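# Screw a feeder screw into the red-taped housing hole

## Task

Take a screw from the screw feeder and turn it with the screwdriver motor into the hole at the housing corner that carries red tape, until the motor halts by itself (the result shows stopped_at_torque=1). The other three holes must stay empty; any screw tip left in one of them is a failure. After it is tight, do not rotate or shift that screw. If a screw was pressed in rather than turned, unscrew it completely and drive it again. Finally raise the screwdriver well clear above the screw head, release the screw and move the tool away.

## Robot and tools

ROBOT. One Flexiv Rizon 4 arm with seven revolute joints (waist, shoulder, upper arm roll, elbow, forearm roll, wrist pitch, wrist roll) carrying a powered screwdriver. Joint ranges in rad: waist -2.792 to 2.792, shoulder -2.269 to 2.269, upper arm roll -2.967 to 2.967, elbow -1.867 to 2.688, forearm roll -2.967 to 2.967, wrist pitch -1.396 to 4.538, wrist roll -2.967 to 2.967. The tool point is the tip of the hex key when unloaded; the key points along the tool point's +z axis and can be pressed back 12 mm. A flat block reaches about 9 cm out toward the tool's -y side and rotates with it.

FRAMES. Reported poses are in the scene frame: origin on the table top under the arm base, +z up, +y to the left when facing along +x. The state line gives end_effector_position (m), end_effector_quat_wxyz, and linear (m/s) and angular (rad/s) velocities. Printed positions may be slightly wrong, more so at long reach. Commanded motion, however, is expressed in the tool point's own axes.

THE ROW. Every motion command is one row of 9 numbers, each in [-1, 1], ordered: dx, dy, dz, rx, ry, rz, spindle, torque_limit, sleeve_vacuum. The first six are an offset, not a pose: they place the target relative to the tool point pose in the latest result that showed it (or, before any such result, or for later calls within one reply, relative to where the robot is when the action begins), along the tool's own axes. Scale: 1.0 equals 0.6 m for dx, dy, dz and 180 degrees for the rotation vector rx, ry, rz. All-zero offsets are not a pause; they pull the arm back to that reference pose. Each control step the commanded pose is clipped to at most 70 mm and 16 degrees from the measured pose.

SCREWDRIVER. spindle: +1 spins the key clockwise at 500 rpm (drives a screw in), -1 the opposite way; full speed after 0.5 s. The value persists and the motor keeps running between calls, so finish actions with spindle 0. torque_limit maps -1 to 0.3 N m and +1 to 1.2 N m linearly. sleeve_vacuum above 0.01 holds a screw on the key; anything else releases it. torque_limit and sleeve_vacuum keep their last value. To engage a screw: set the tool point on the screw axis 2 mm below the head top and rotate slowly with spindle between -0.2 and 0.2 (negative seats the key without advancing the screw, positive also drives it). While driving, move the tool down with the screw by 0.7 mm per turn; the arm does not follow on its own. The motor halts at 95 % of torque_limit (head seated or thread jammed) and stopped_at_torque reads 1; it will not restart on a positive spindle until spindle has been 0 or below for 0.5 s. When loosening it never stops by itself; if turns stops falling, raise torque_limit. screw_detected is 1 while sleeve_vacuum_kpa exceeds 30, i.e. a head is sealing the sleeve. turns counts key revolutions since the start, positive clockwise.

TOOLS.
execute_actions: {"actions": [...], "pictures": bool}. The list holds zero or one item. Empty list: just report state. An action {"rows": [[9 numbers], ...], "steps": n} has 1 to 15 rows and steps up to 15 (default 15), each step 1/30 s, one row per step, the last row repeated if rows run out; every row counts from the same reference, not from the preceding row. A wait {"steps": n} (up to 300) sends nothing and returns after n steps counted from the previous result. A refused call moves nothing. Pictures are included unless pictures is false.
move: {"target": one 9-number row, "speed": m/s from 0.002 to 0.5, default 0.25; rotation capped at twice that in rad/s}. Drives the tool point on a straight path toward the offset target over 0.5 to 10 s (cut off at 10 s). The path ignores obstacles; the arm may lag, deviate or overshoot speed, particularly near full extension. Non-pose numbers are sent at the start. The result adds a move: line, e.g. done, off_target, moving, held or fault, plus limits (paced = pose clipped; held = some steps blocked, after which the arm may surge) and the remaining distance to target.
wait: {"seconds": 0 to 10}; lets the scene run with nothing new sent.
zoom_image: {"camera": one of cam_head_left, cam_head_right, cam_high, cam_low, cam_wrist, "region": [x0, y0, x1, y1] pixels, top-left origin, at most 504 by 504}. Sizes: head and fixed cameras 896x504, cam_wrist 504x504 fisheye.
read_manual: {"section": "licences"} returns licence text only.
finished_scene: {"scene": current scene number}; ends and grades the scene irreversibly.

RESULT LINES. "pose unreachable" means the clearance check (which treats the base mount as part of the arm) altered or blocked the command; HELD marks affected steps. "Hand target" is the pose the controller is currently heading for. After a long action the arm may still be short of its goal; read the pose and command the rest. Joint torques are total drive output, with per-joint offsets and noise, not pure contact load. The simulation keeps running while the operator composes replies, so a running spindle keeps turning.

CAUTIONS. Contact torque reaching a joint's load limit (N m: waist 115, shoulder 115, upper arm roll 60.1, elbow 60.1, forearm roll 36.6, wrist pitch 36.6, wrist roll 36.6; held weight counts) or any external force of 200 N stops the arm for 10 s and cancels the rest of the call. Fast moves strike harder, and targets set deep past a contact press harder. Motors heat when holding loads: MOTOR HOT appears at 65 °C and an OVER-TEMPERATURE FAULT brakes the arm at 80 °C. Loose objects may get nudged occasionally. Never knock anything off the table; avoid dropping screws, slamming, hard hits and heavy pushing.

Each tool is called after ">>>" by a JSON object that holds its "fn" and its "kwargs", one argument or row to a line.

## Session

>>> {"fn": "execute_actions", "kwargs": {
  "actions": []
}}

Scene clock: 0.00 s of 5600.00 s.
end_effector_position=(+0.2595, +0.3718, +0.4969) sleeve_vacuum_kpa=0 screw_detected=0 stopped_at_torque=0 turns=0.00 end_effector_quat_wxyz=(+0.315, +0.655, +0.640, -0.249) end_effector_velocity=(-0.000, -0.000, -0.000) end_effector_angular_velocity=(-0.000, +0.000, +0.000)
Joint positions: [ 0.431  0.569 -0.158  1.71  -0.093 -0.422 -1.311]
Joint velocities: [ 0. -0. -0.  0. -0. -0. -0.]
Joint torques (N m, as the joint torque sensors report them, + toward a larger angle): no reading
Hand target: +0.260, +0.372, +0.497; +0.315, +0.655, +0.640, -0.249

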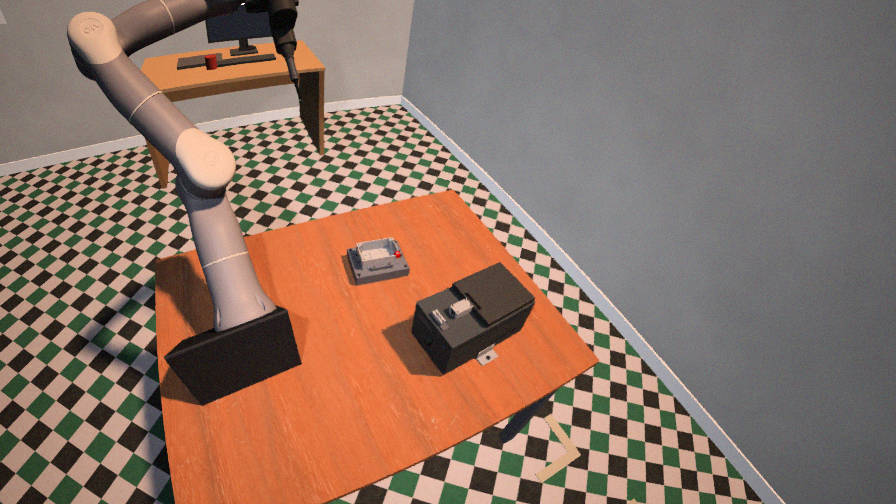

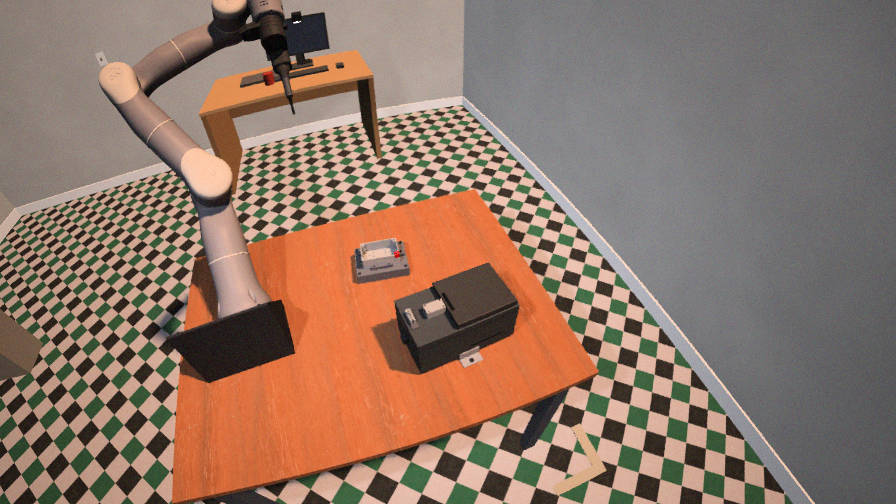

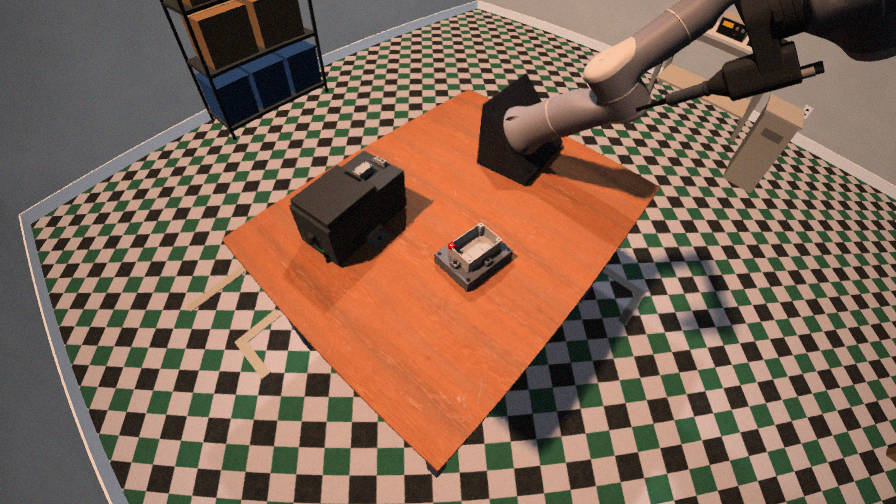

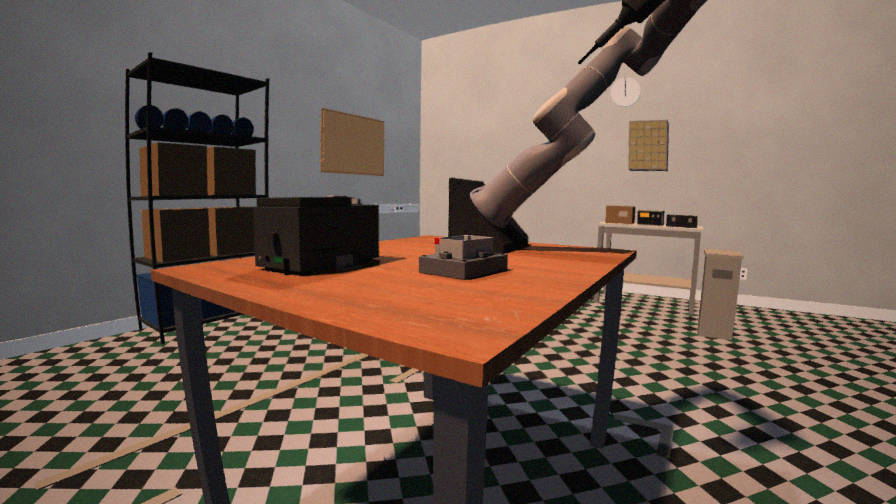

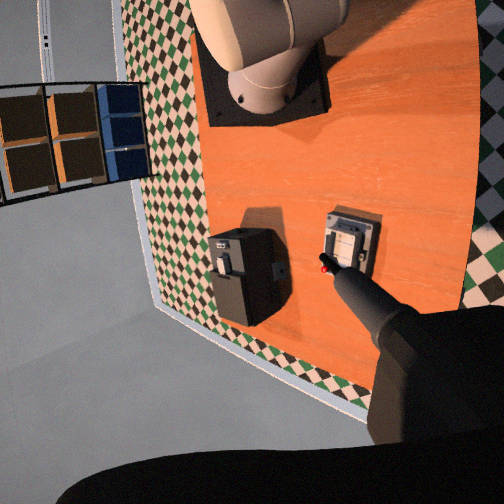

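>>> {"fn": "move", "kwargs": {
  "target": [-0.314,0.183,0.897,0.0306,0.2613,-0.0069,0,0,0]
}}

Scene clock: 23.27 s of 5600.00 s.
end_effector_position=(+0.4014, -0.1473, +0.2803) sleeve_vacuum_kpa=0 screw_detected=0 stopped_at_torque=0 turns=0.00 end_effector_quat_wxyz=(-0.001, +0.706, +0.708, -0.000) end_effector_velocity=(+0.001, +0.001, +0.000) end_effector_angular_velocity=(-0.000, -0.001, +0.002)
Joint positions: [-0.308 -1.137 -0.64   1.313  0.987 -0.156 -2.771]
Joint velocities: [ 0.001  0.002 -0.     0.001  0.    -0.    -0.001]
Joint torques (N m, as the joint torque sensors report them, + toward a larger angle): [-32.79  42.9  -28.3  -18.14  -4.22   4.51  -0.51]
Hand target: +0.401, -0.147, +0.280; -0.001, +0.706, +0.708, -0.000
Off the commanded pose: 0.002 m, 0 deg.
After step 90, 17.13 s passed at rest.
move: done; limits=paced

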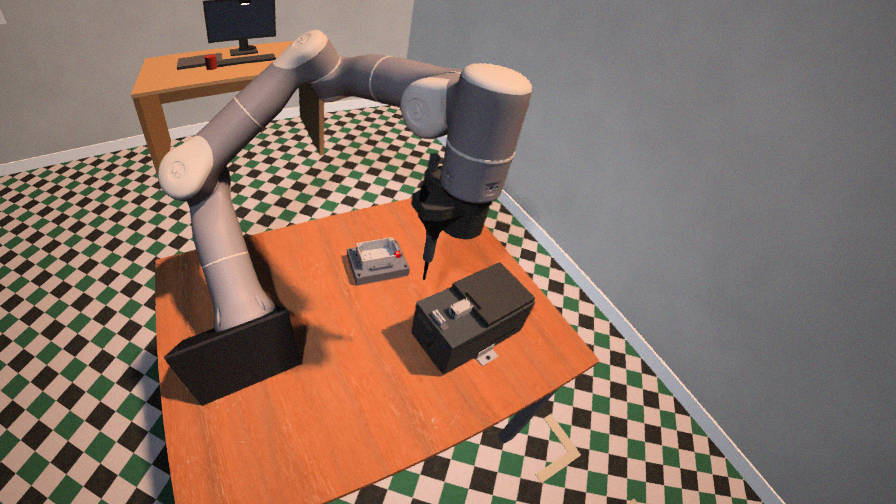

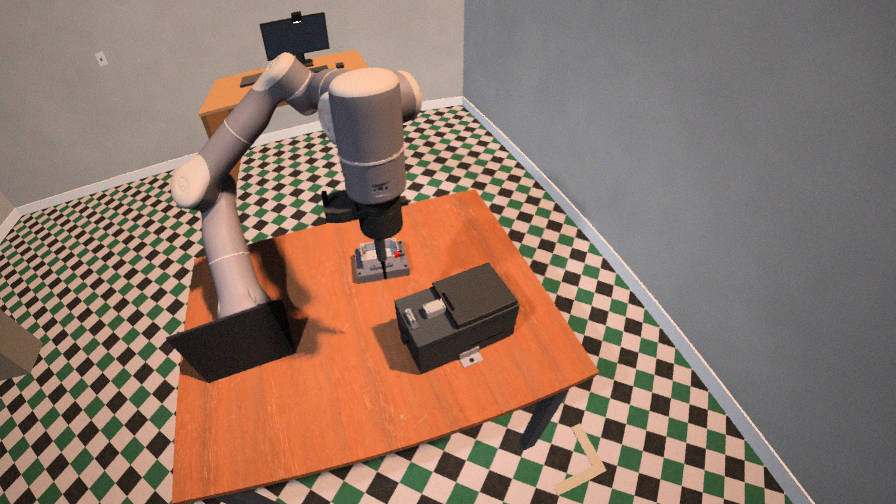

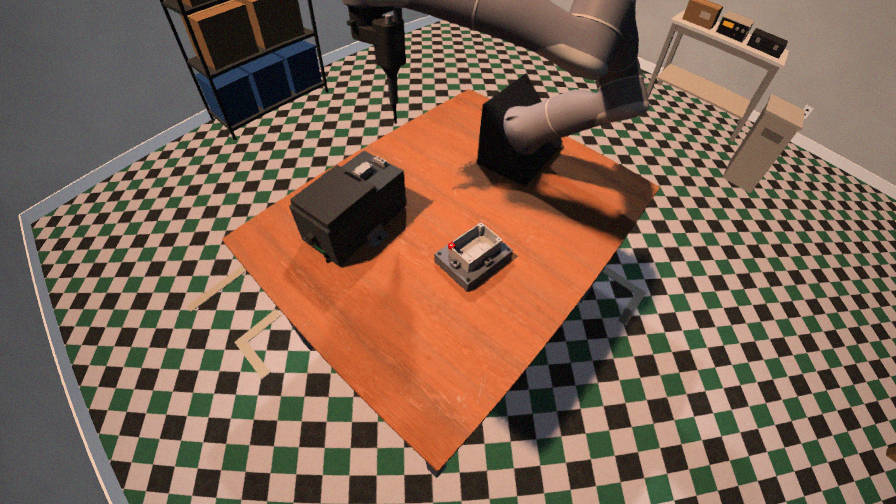

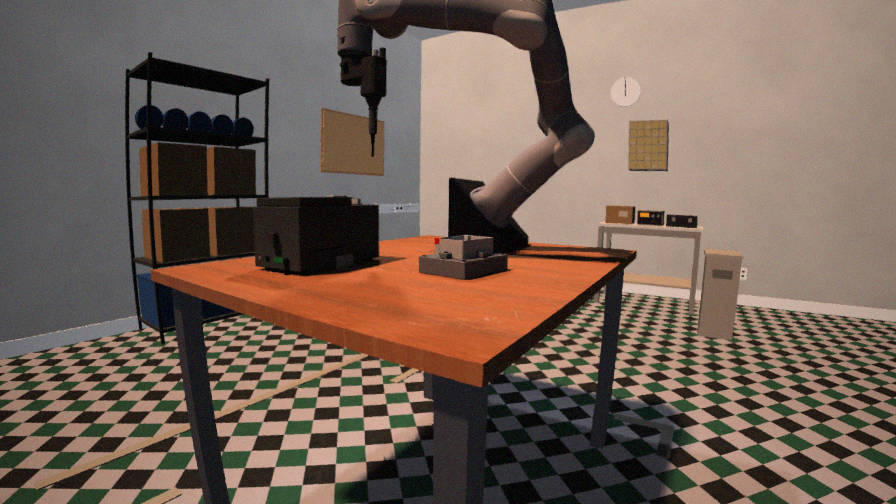

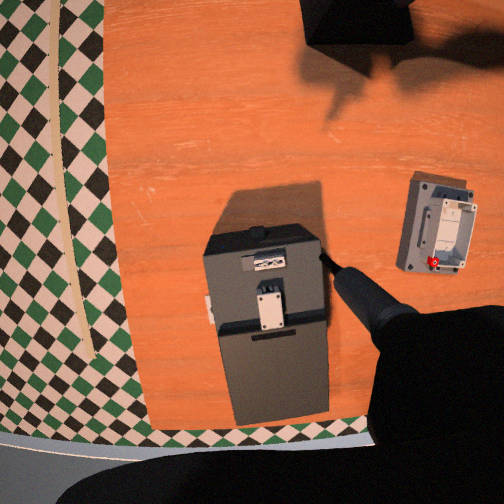

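>>> {"fn": "zoom_image", "kwargs": {
  "camera": "cam_wrist",
  "region": [200,210,360,340]
}}

Region (200, 210, 360, 340) of cam_wrist's 504x504 image, scaled by 3.150, with more detail than that image has; it fills the top 410 rows of this view, and the rest is white.

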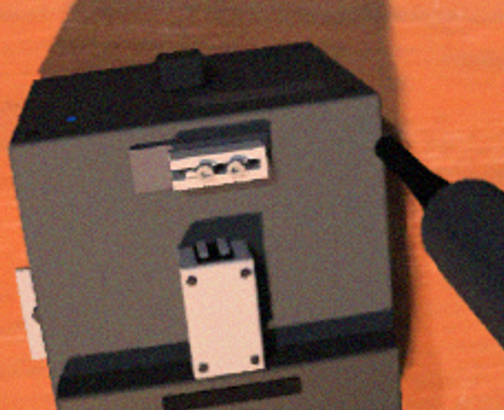

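>>> {"fn": "move", "kwargs": {
  "target": [-0.055,0.065,0.117,0,0,0.5,0,0,0]
}}

>>> {"fn": "zoom_image", "kwargs": {
  "camera": "cam_wrist",
  "region": [240,180,400,320]
}}

>>> {"fn": "zoom_image", "kwargs": {
  "camera": "cam_low",
  "region": [290,140,410,240]
}}

>>> {"fn": "zoom_image", "kwargs": {
  "camera": "cam_high",
  "region": [330,110,430,200]
}}

Scene clock: 40.90 s of 5600.00 s.
end_effector_position=(+0.4409, -0.1800, +0.2096) sleeve_vacuum_kpa=0 screw_detected=0 stopped_at_torque=0 turns=0.00 end_effector_quat_wxyz=(-0.001, +1.000, +0.001, -0.001) end_effector_velocity=(-0.000, -0.000, +0.000) end_effector_angular_velocity=(-0.000, +0.001, -0.001)
Joint positions: [-0.068 -1.13  -0.802  1.597  1.132 -0.126 -1.339]
Joint velocities: [-0.    -0.     0.    -0.    -0.001 -0.     0.001]
Joint torques (N m, as the joint torque sensors report them, + toward a larger angle): [-34.24  36.17 -32.71 -15.13  -3.97   5.14  -0.4 ]
Hand target: +0.441, -0.180, +0.210; -0.001, +1.000, +0.001, -0.001
Off the commanded pose: 0.001 m, 0 deg.
After step 90, 11.17 s passed at rest.
move: done

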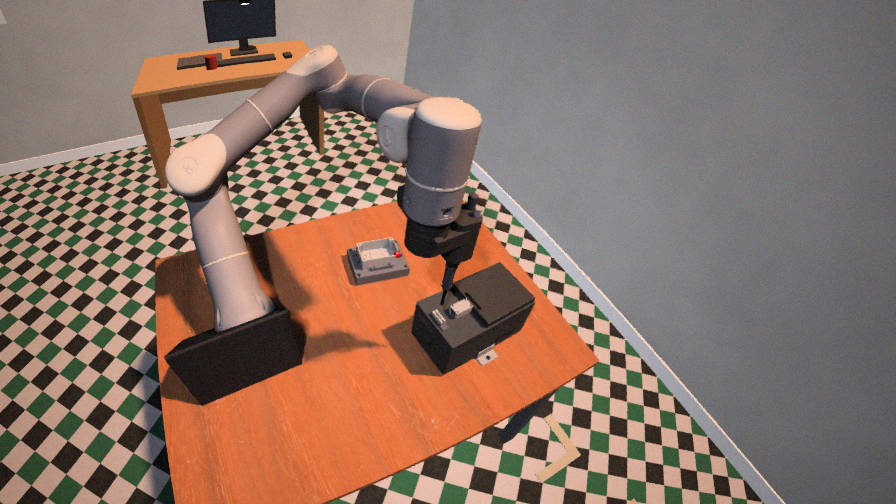

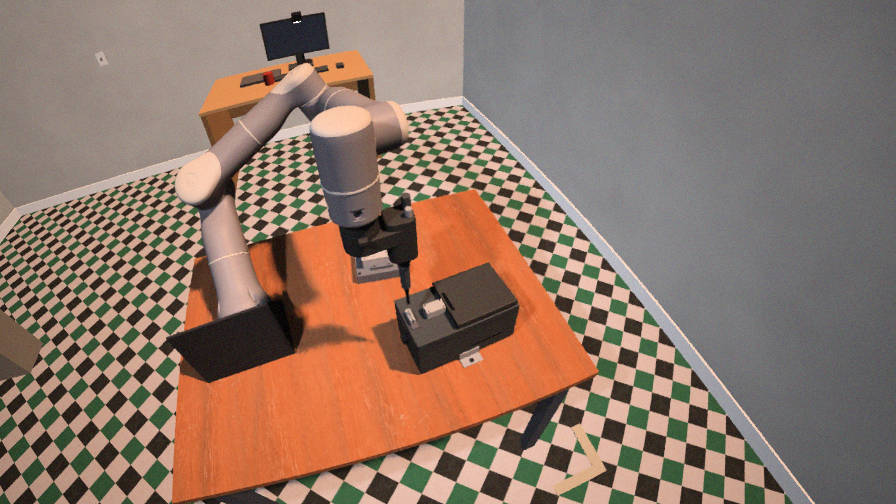

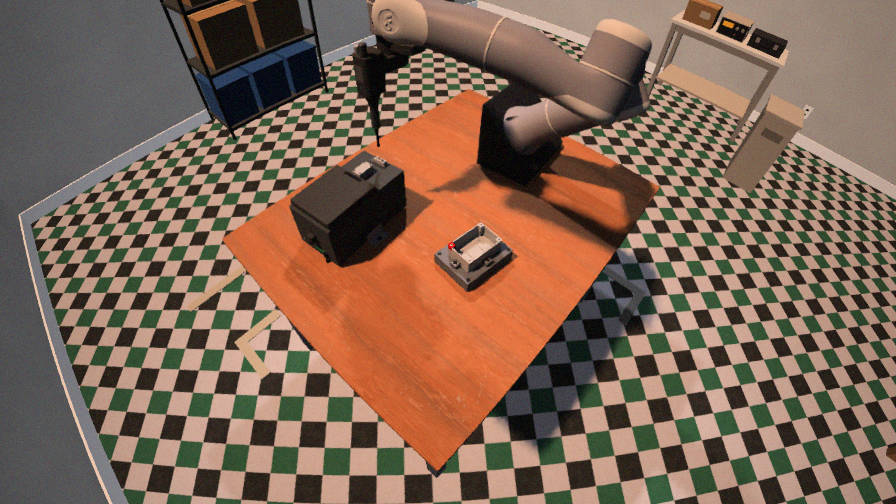

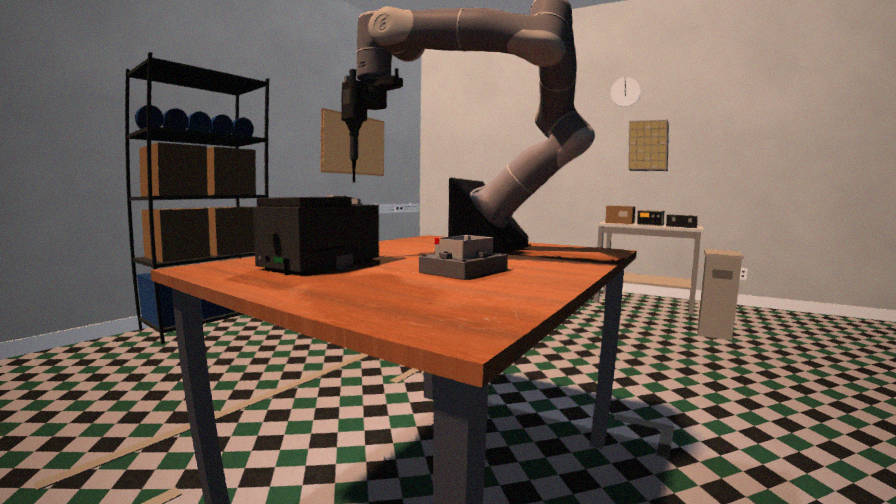

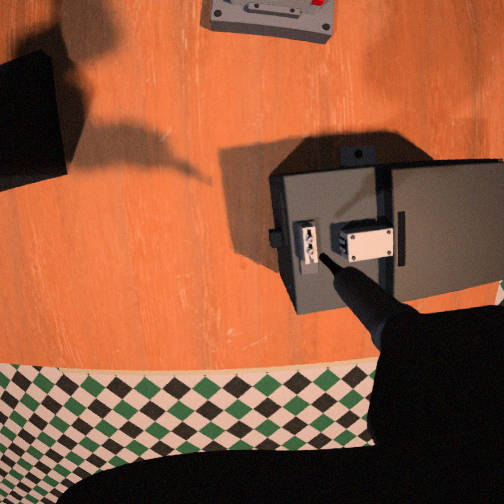

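Region (240, 180, 400, 320) of cam_wrist's 504x504 image, scaled by 3.150, with more detail than that image has; it fills the top 441 rows of this view, and the rest is white.

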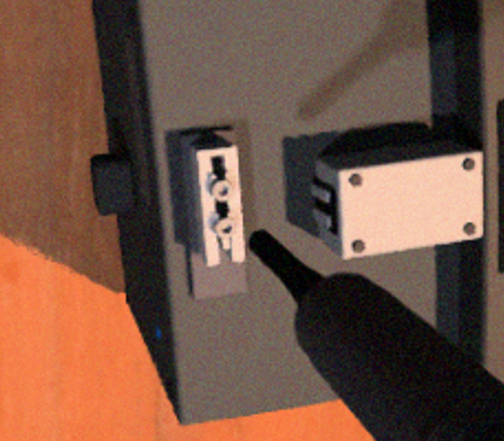

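Region (290, 140, 410, 240) of cam_low's 896x504 image, scaled by 4.200, with more detail than that image has.

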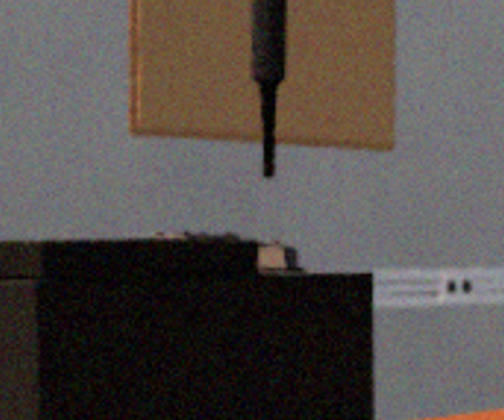

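Region (330, 110, 430, 200) of cam_high's 896x504 image, scaled by 5.040, with more detail than that image has; it fills the top 454 rows of this view, and the rest is white.

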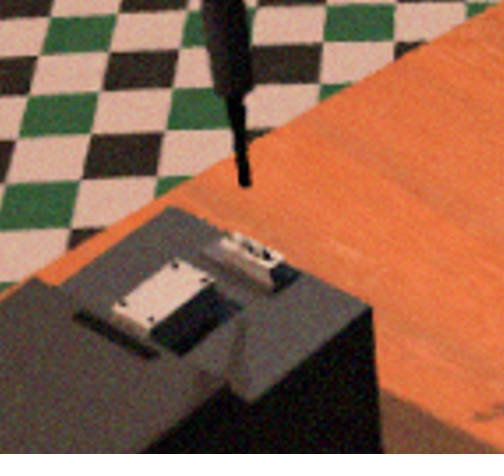

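>>> {"fn": "move", "kwargs": {
  "target": [0.002,0.011,0.05,0,0,0,0,0,0],
  "speed": 0.08
}}

>>> {"fn": "zoom_image", "kwargs": {
  "camera": "cam_wrist",
  "region": [285,215,365,295]
}}

>>> {"fn": "zoom_image", "kwargs": {
  "camera": "cam_low",
  "region": [325,165,385,215]
}}

>>> {"fn": "zoom_image", "kwargs": {
  "camera": "cam_head_left",
  "region": [410,285,470,340]
}}

Scene clock: 49.63 s of 5600.00 s.
end_effector_position=(+0.4421, -0.1866, +0.1794) sleeve_vacuum_kpa=0 screw_detected=0 stopped_at_torque=0 turns=0.00 end_effector_quat_wxyz=(-0.001, +1.000, +0.001, -0.001) end_effector_velocity=(+0.000, -0.000, -0.000) end_effector_angular_velocity=(+0.000, -0.001, -0.002)
Joint positions: [-0.051 -1.166 -0.775  1.61   1.169 -0.086 -1.351]
Joint velocities: [-0.     0.     0.     0.     0.    -0.     0.002]
Joint torques (N m, as the joint torque sensors report them, + toward a larger angle): [-34.44  36.55 -32.7  -14.34  -3.93   4.82  -0.18]
Hand target: +0.442, -0.187, +0.180; -0.001, +1.000, +0.001, -0.001
Off the commanded pose: 0.000 m, 0 deg.
After step 90, 5.03 s passed at rest.
move: done

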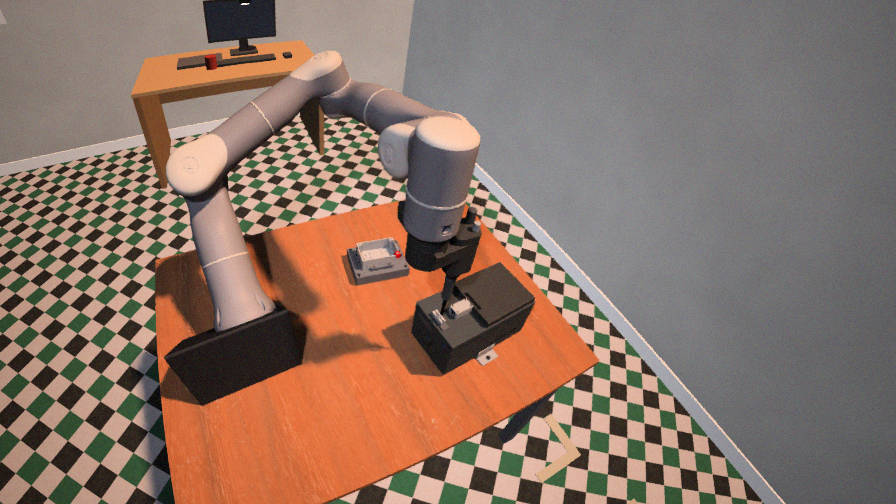

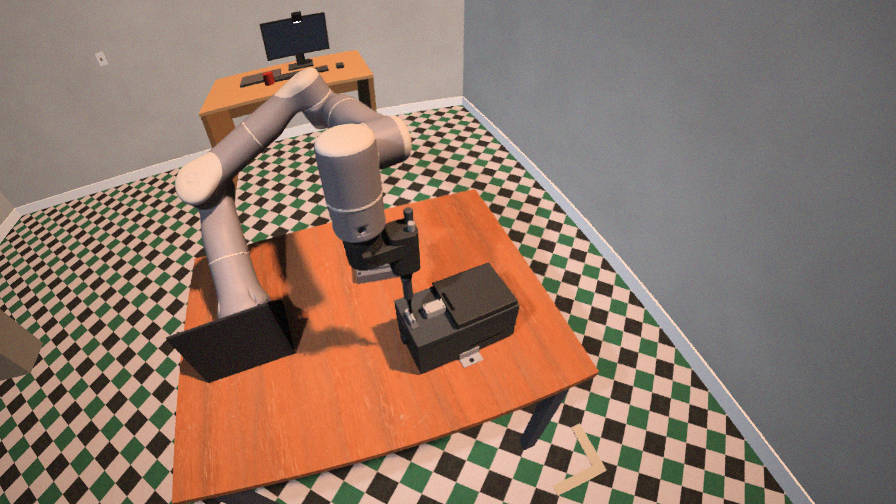

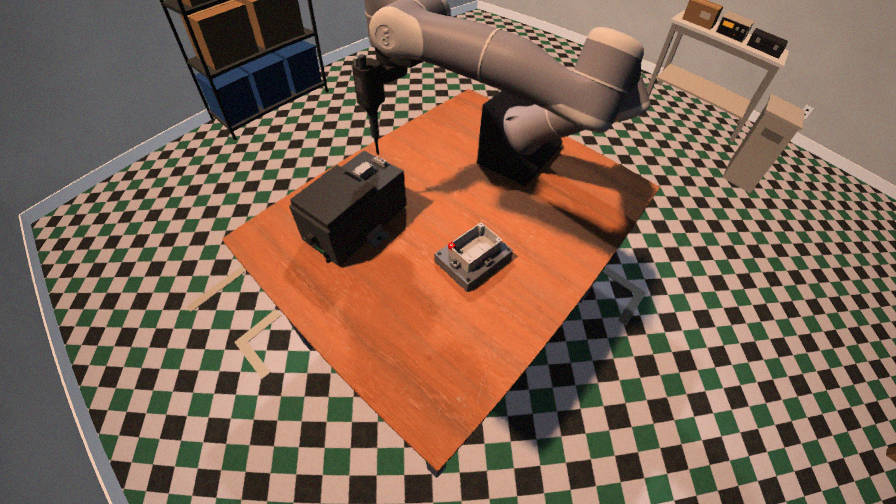

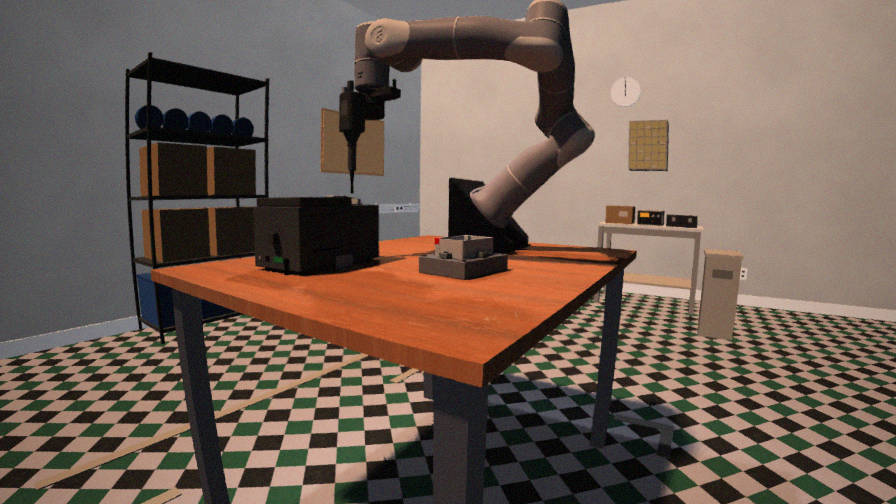

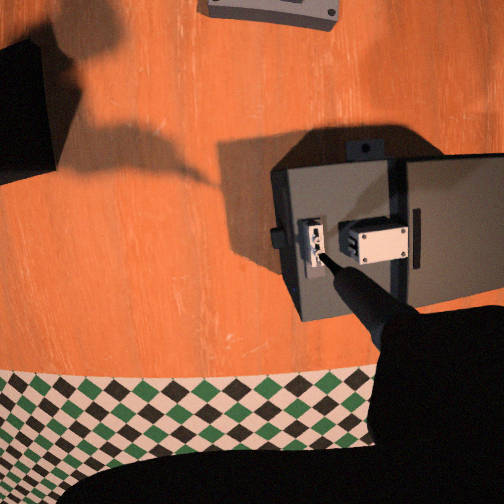

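Region (285, 215, 365, 295) of cam_wrist's 504x504 image, scaled by 6.300, with more detail than that image has.

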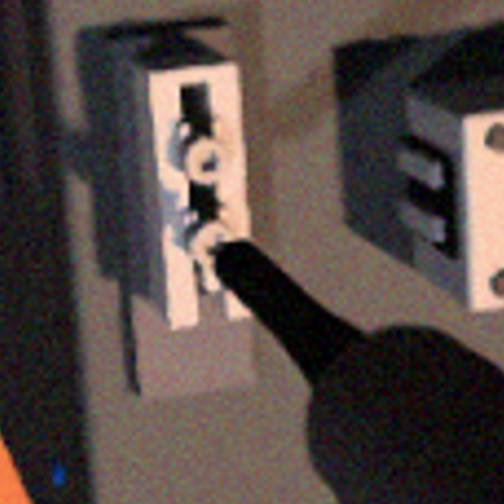

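Region (325, 165, 385, 215) of cam_low's 896x504 image, scaled by 8.400, with more detail than that image has.

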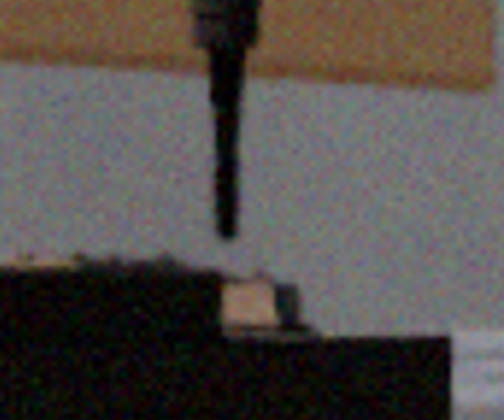

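Region (410, 285, 470, 340) of cam_head_left's 896x504 image, scaled by 8.400, with more detail than that image has; it fills the top 462 rows of this view, and the rest is white.

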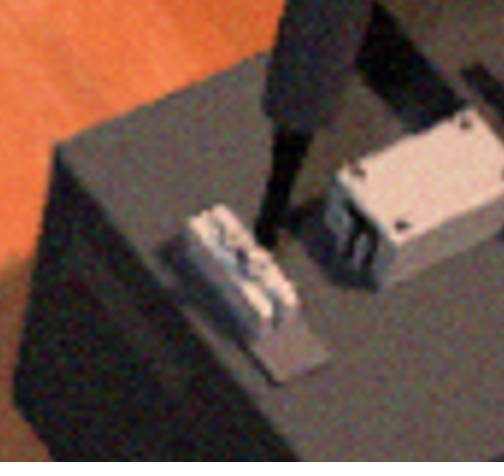

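>>> {"fn": "move", "kwargs": {
  "target": [0,0,0.017,0,0,0,0,0,1],
  "speed": 0.03
}}

>>> {"fn": "zoom_image", "kwargs": {
  "camera": "cam_wrist",
  "region": [285,215,365,295]
}}

>>> {"fn": "zoom_image", "kwargs": {
  "camera": "cam_low",
  "region": [325,165,385,215]
}}

>>> {"fn": "zoom_image", "kwargs": {
  "camera": "cam_head_right",
  "region": [385,285,445,340]
}}

Scene clock: 59.63 s of 5600.00 s.
end_effector_position=(+0.4421, -0.1865, +0.1691) sleeve_vacuum_kpa=39 screw_detected=1 stopped_at_torque=0 turns=0.00 end_effector_quat_wxyz=(-0.001, +1.000, +0.001, -0.001) end_effector_velocity=(+0.000, +0.000, -0.000) end_effector_angular_velocity=(+0.000, -0.000, +0.001)
Joint positions: [-0.042 -1.174 -0.767  1.619  1.181 -0.073 -1.354]
Joint velocities: [ 0.     0.     0.     0.     0.     0.    -0.001]
Joint torques (N m, as the joint torque sensors report them, + toward a larger angle): [-34.59  35.94 -33.16 -13.39  -3.87   5.19  -0.28]
Hand target: +0.442, -0.187, +0.169; -0.001, +1.000, +0.001, -0.001
Off the commanded pose: 0.000 m, 0 deg.
After step 90, 6.30 s passed at rest.
move: done

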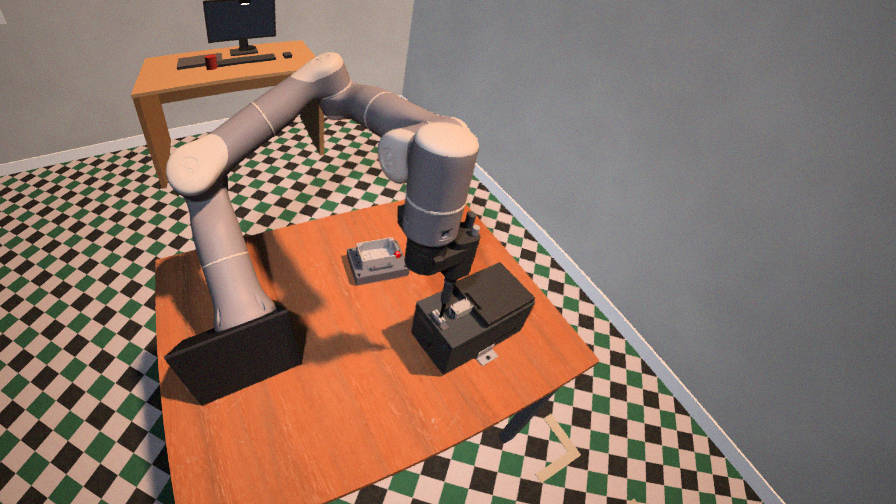

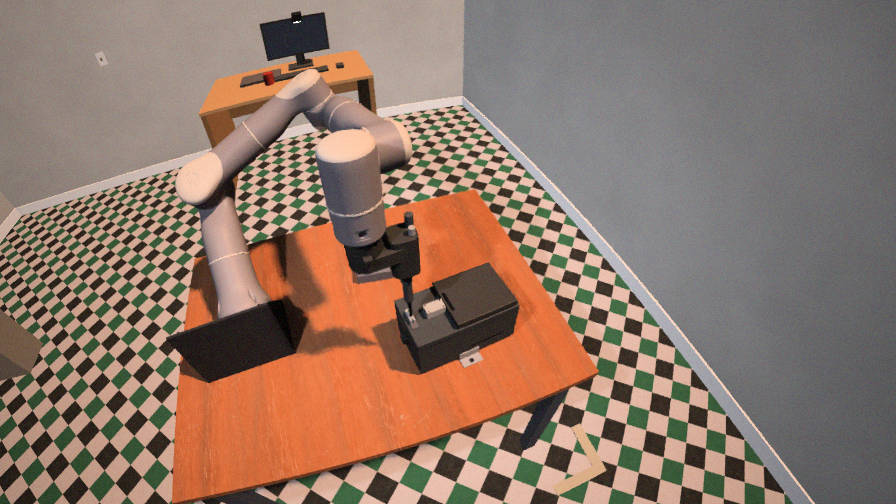

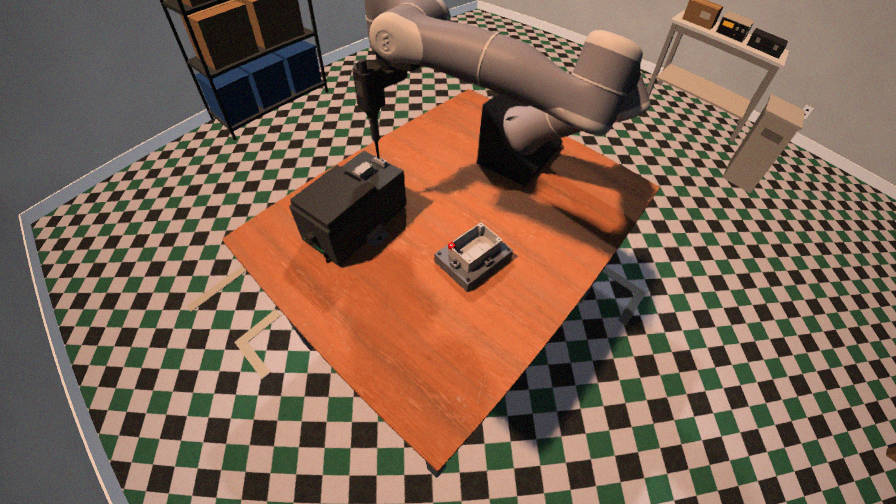

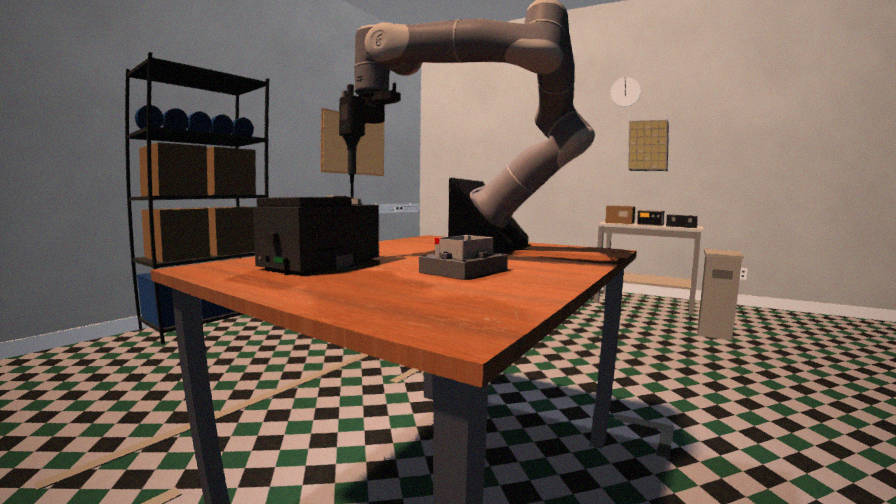

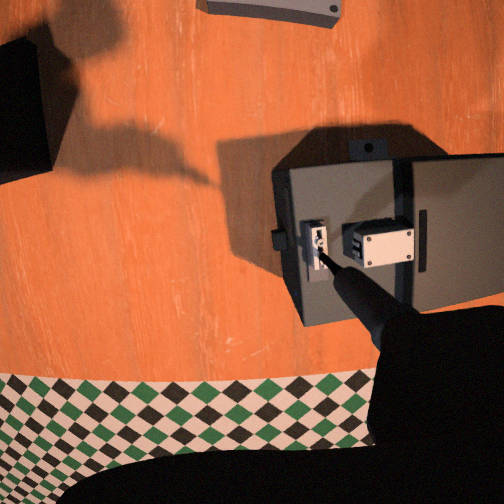

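Region (285, 215, 365, 295) of cam_wrist's 504x504 image, scaled by 6.300, with more detail than that image has.

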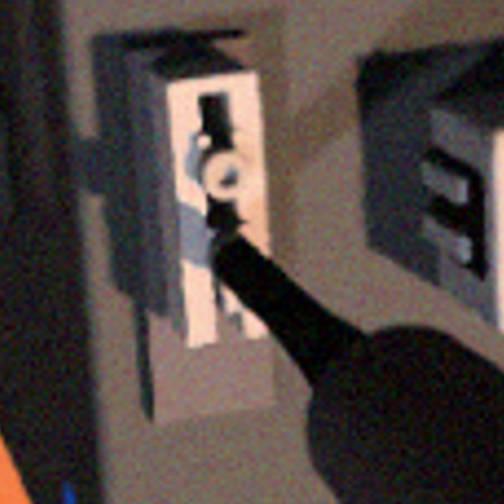

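Region (325, 165, 385, 215) of cam_low's 896x504 image, scaled by 8.400, with more detail than that image has.

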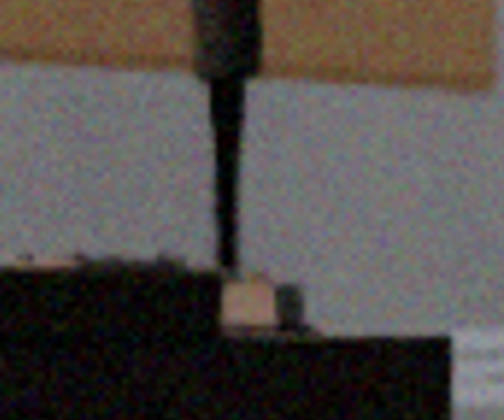

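Region (385, 285, 445, 340) of cam_head_right's 896x504 image, scaled by 8.400, with more detail than that image has; it fills the top 462 rows of this view, and the rest is white.

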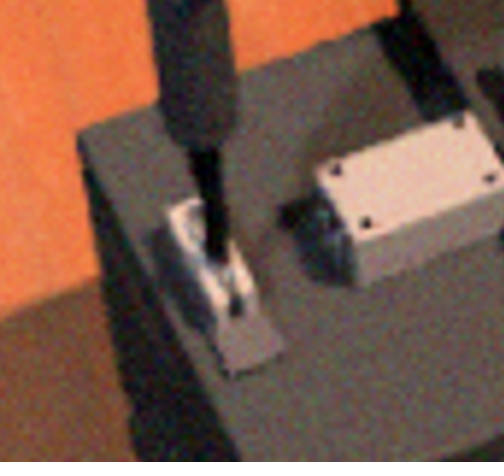

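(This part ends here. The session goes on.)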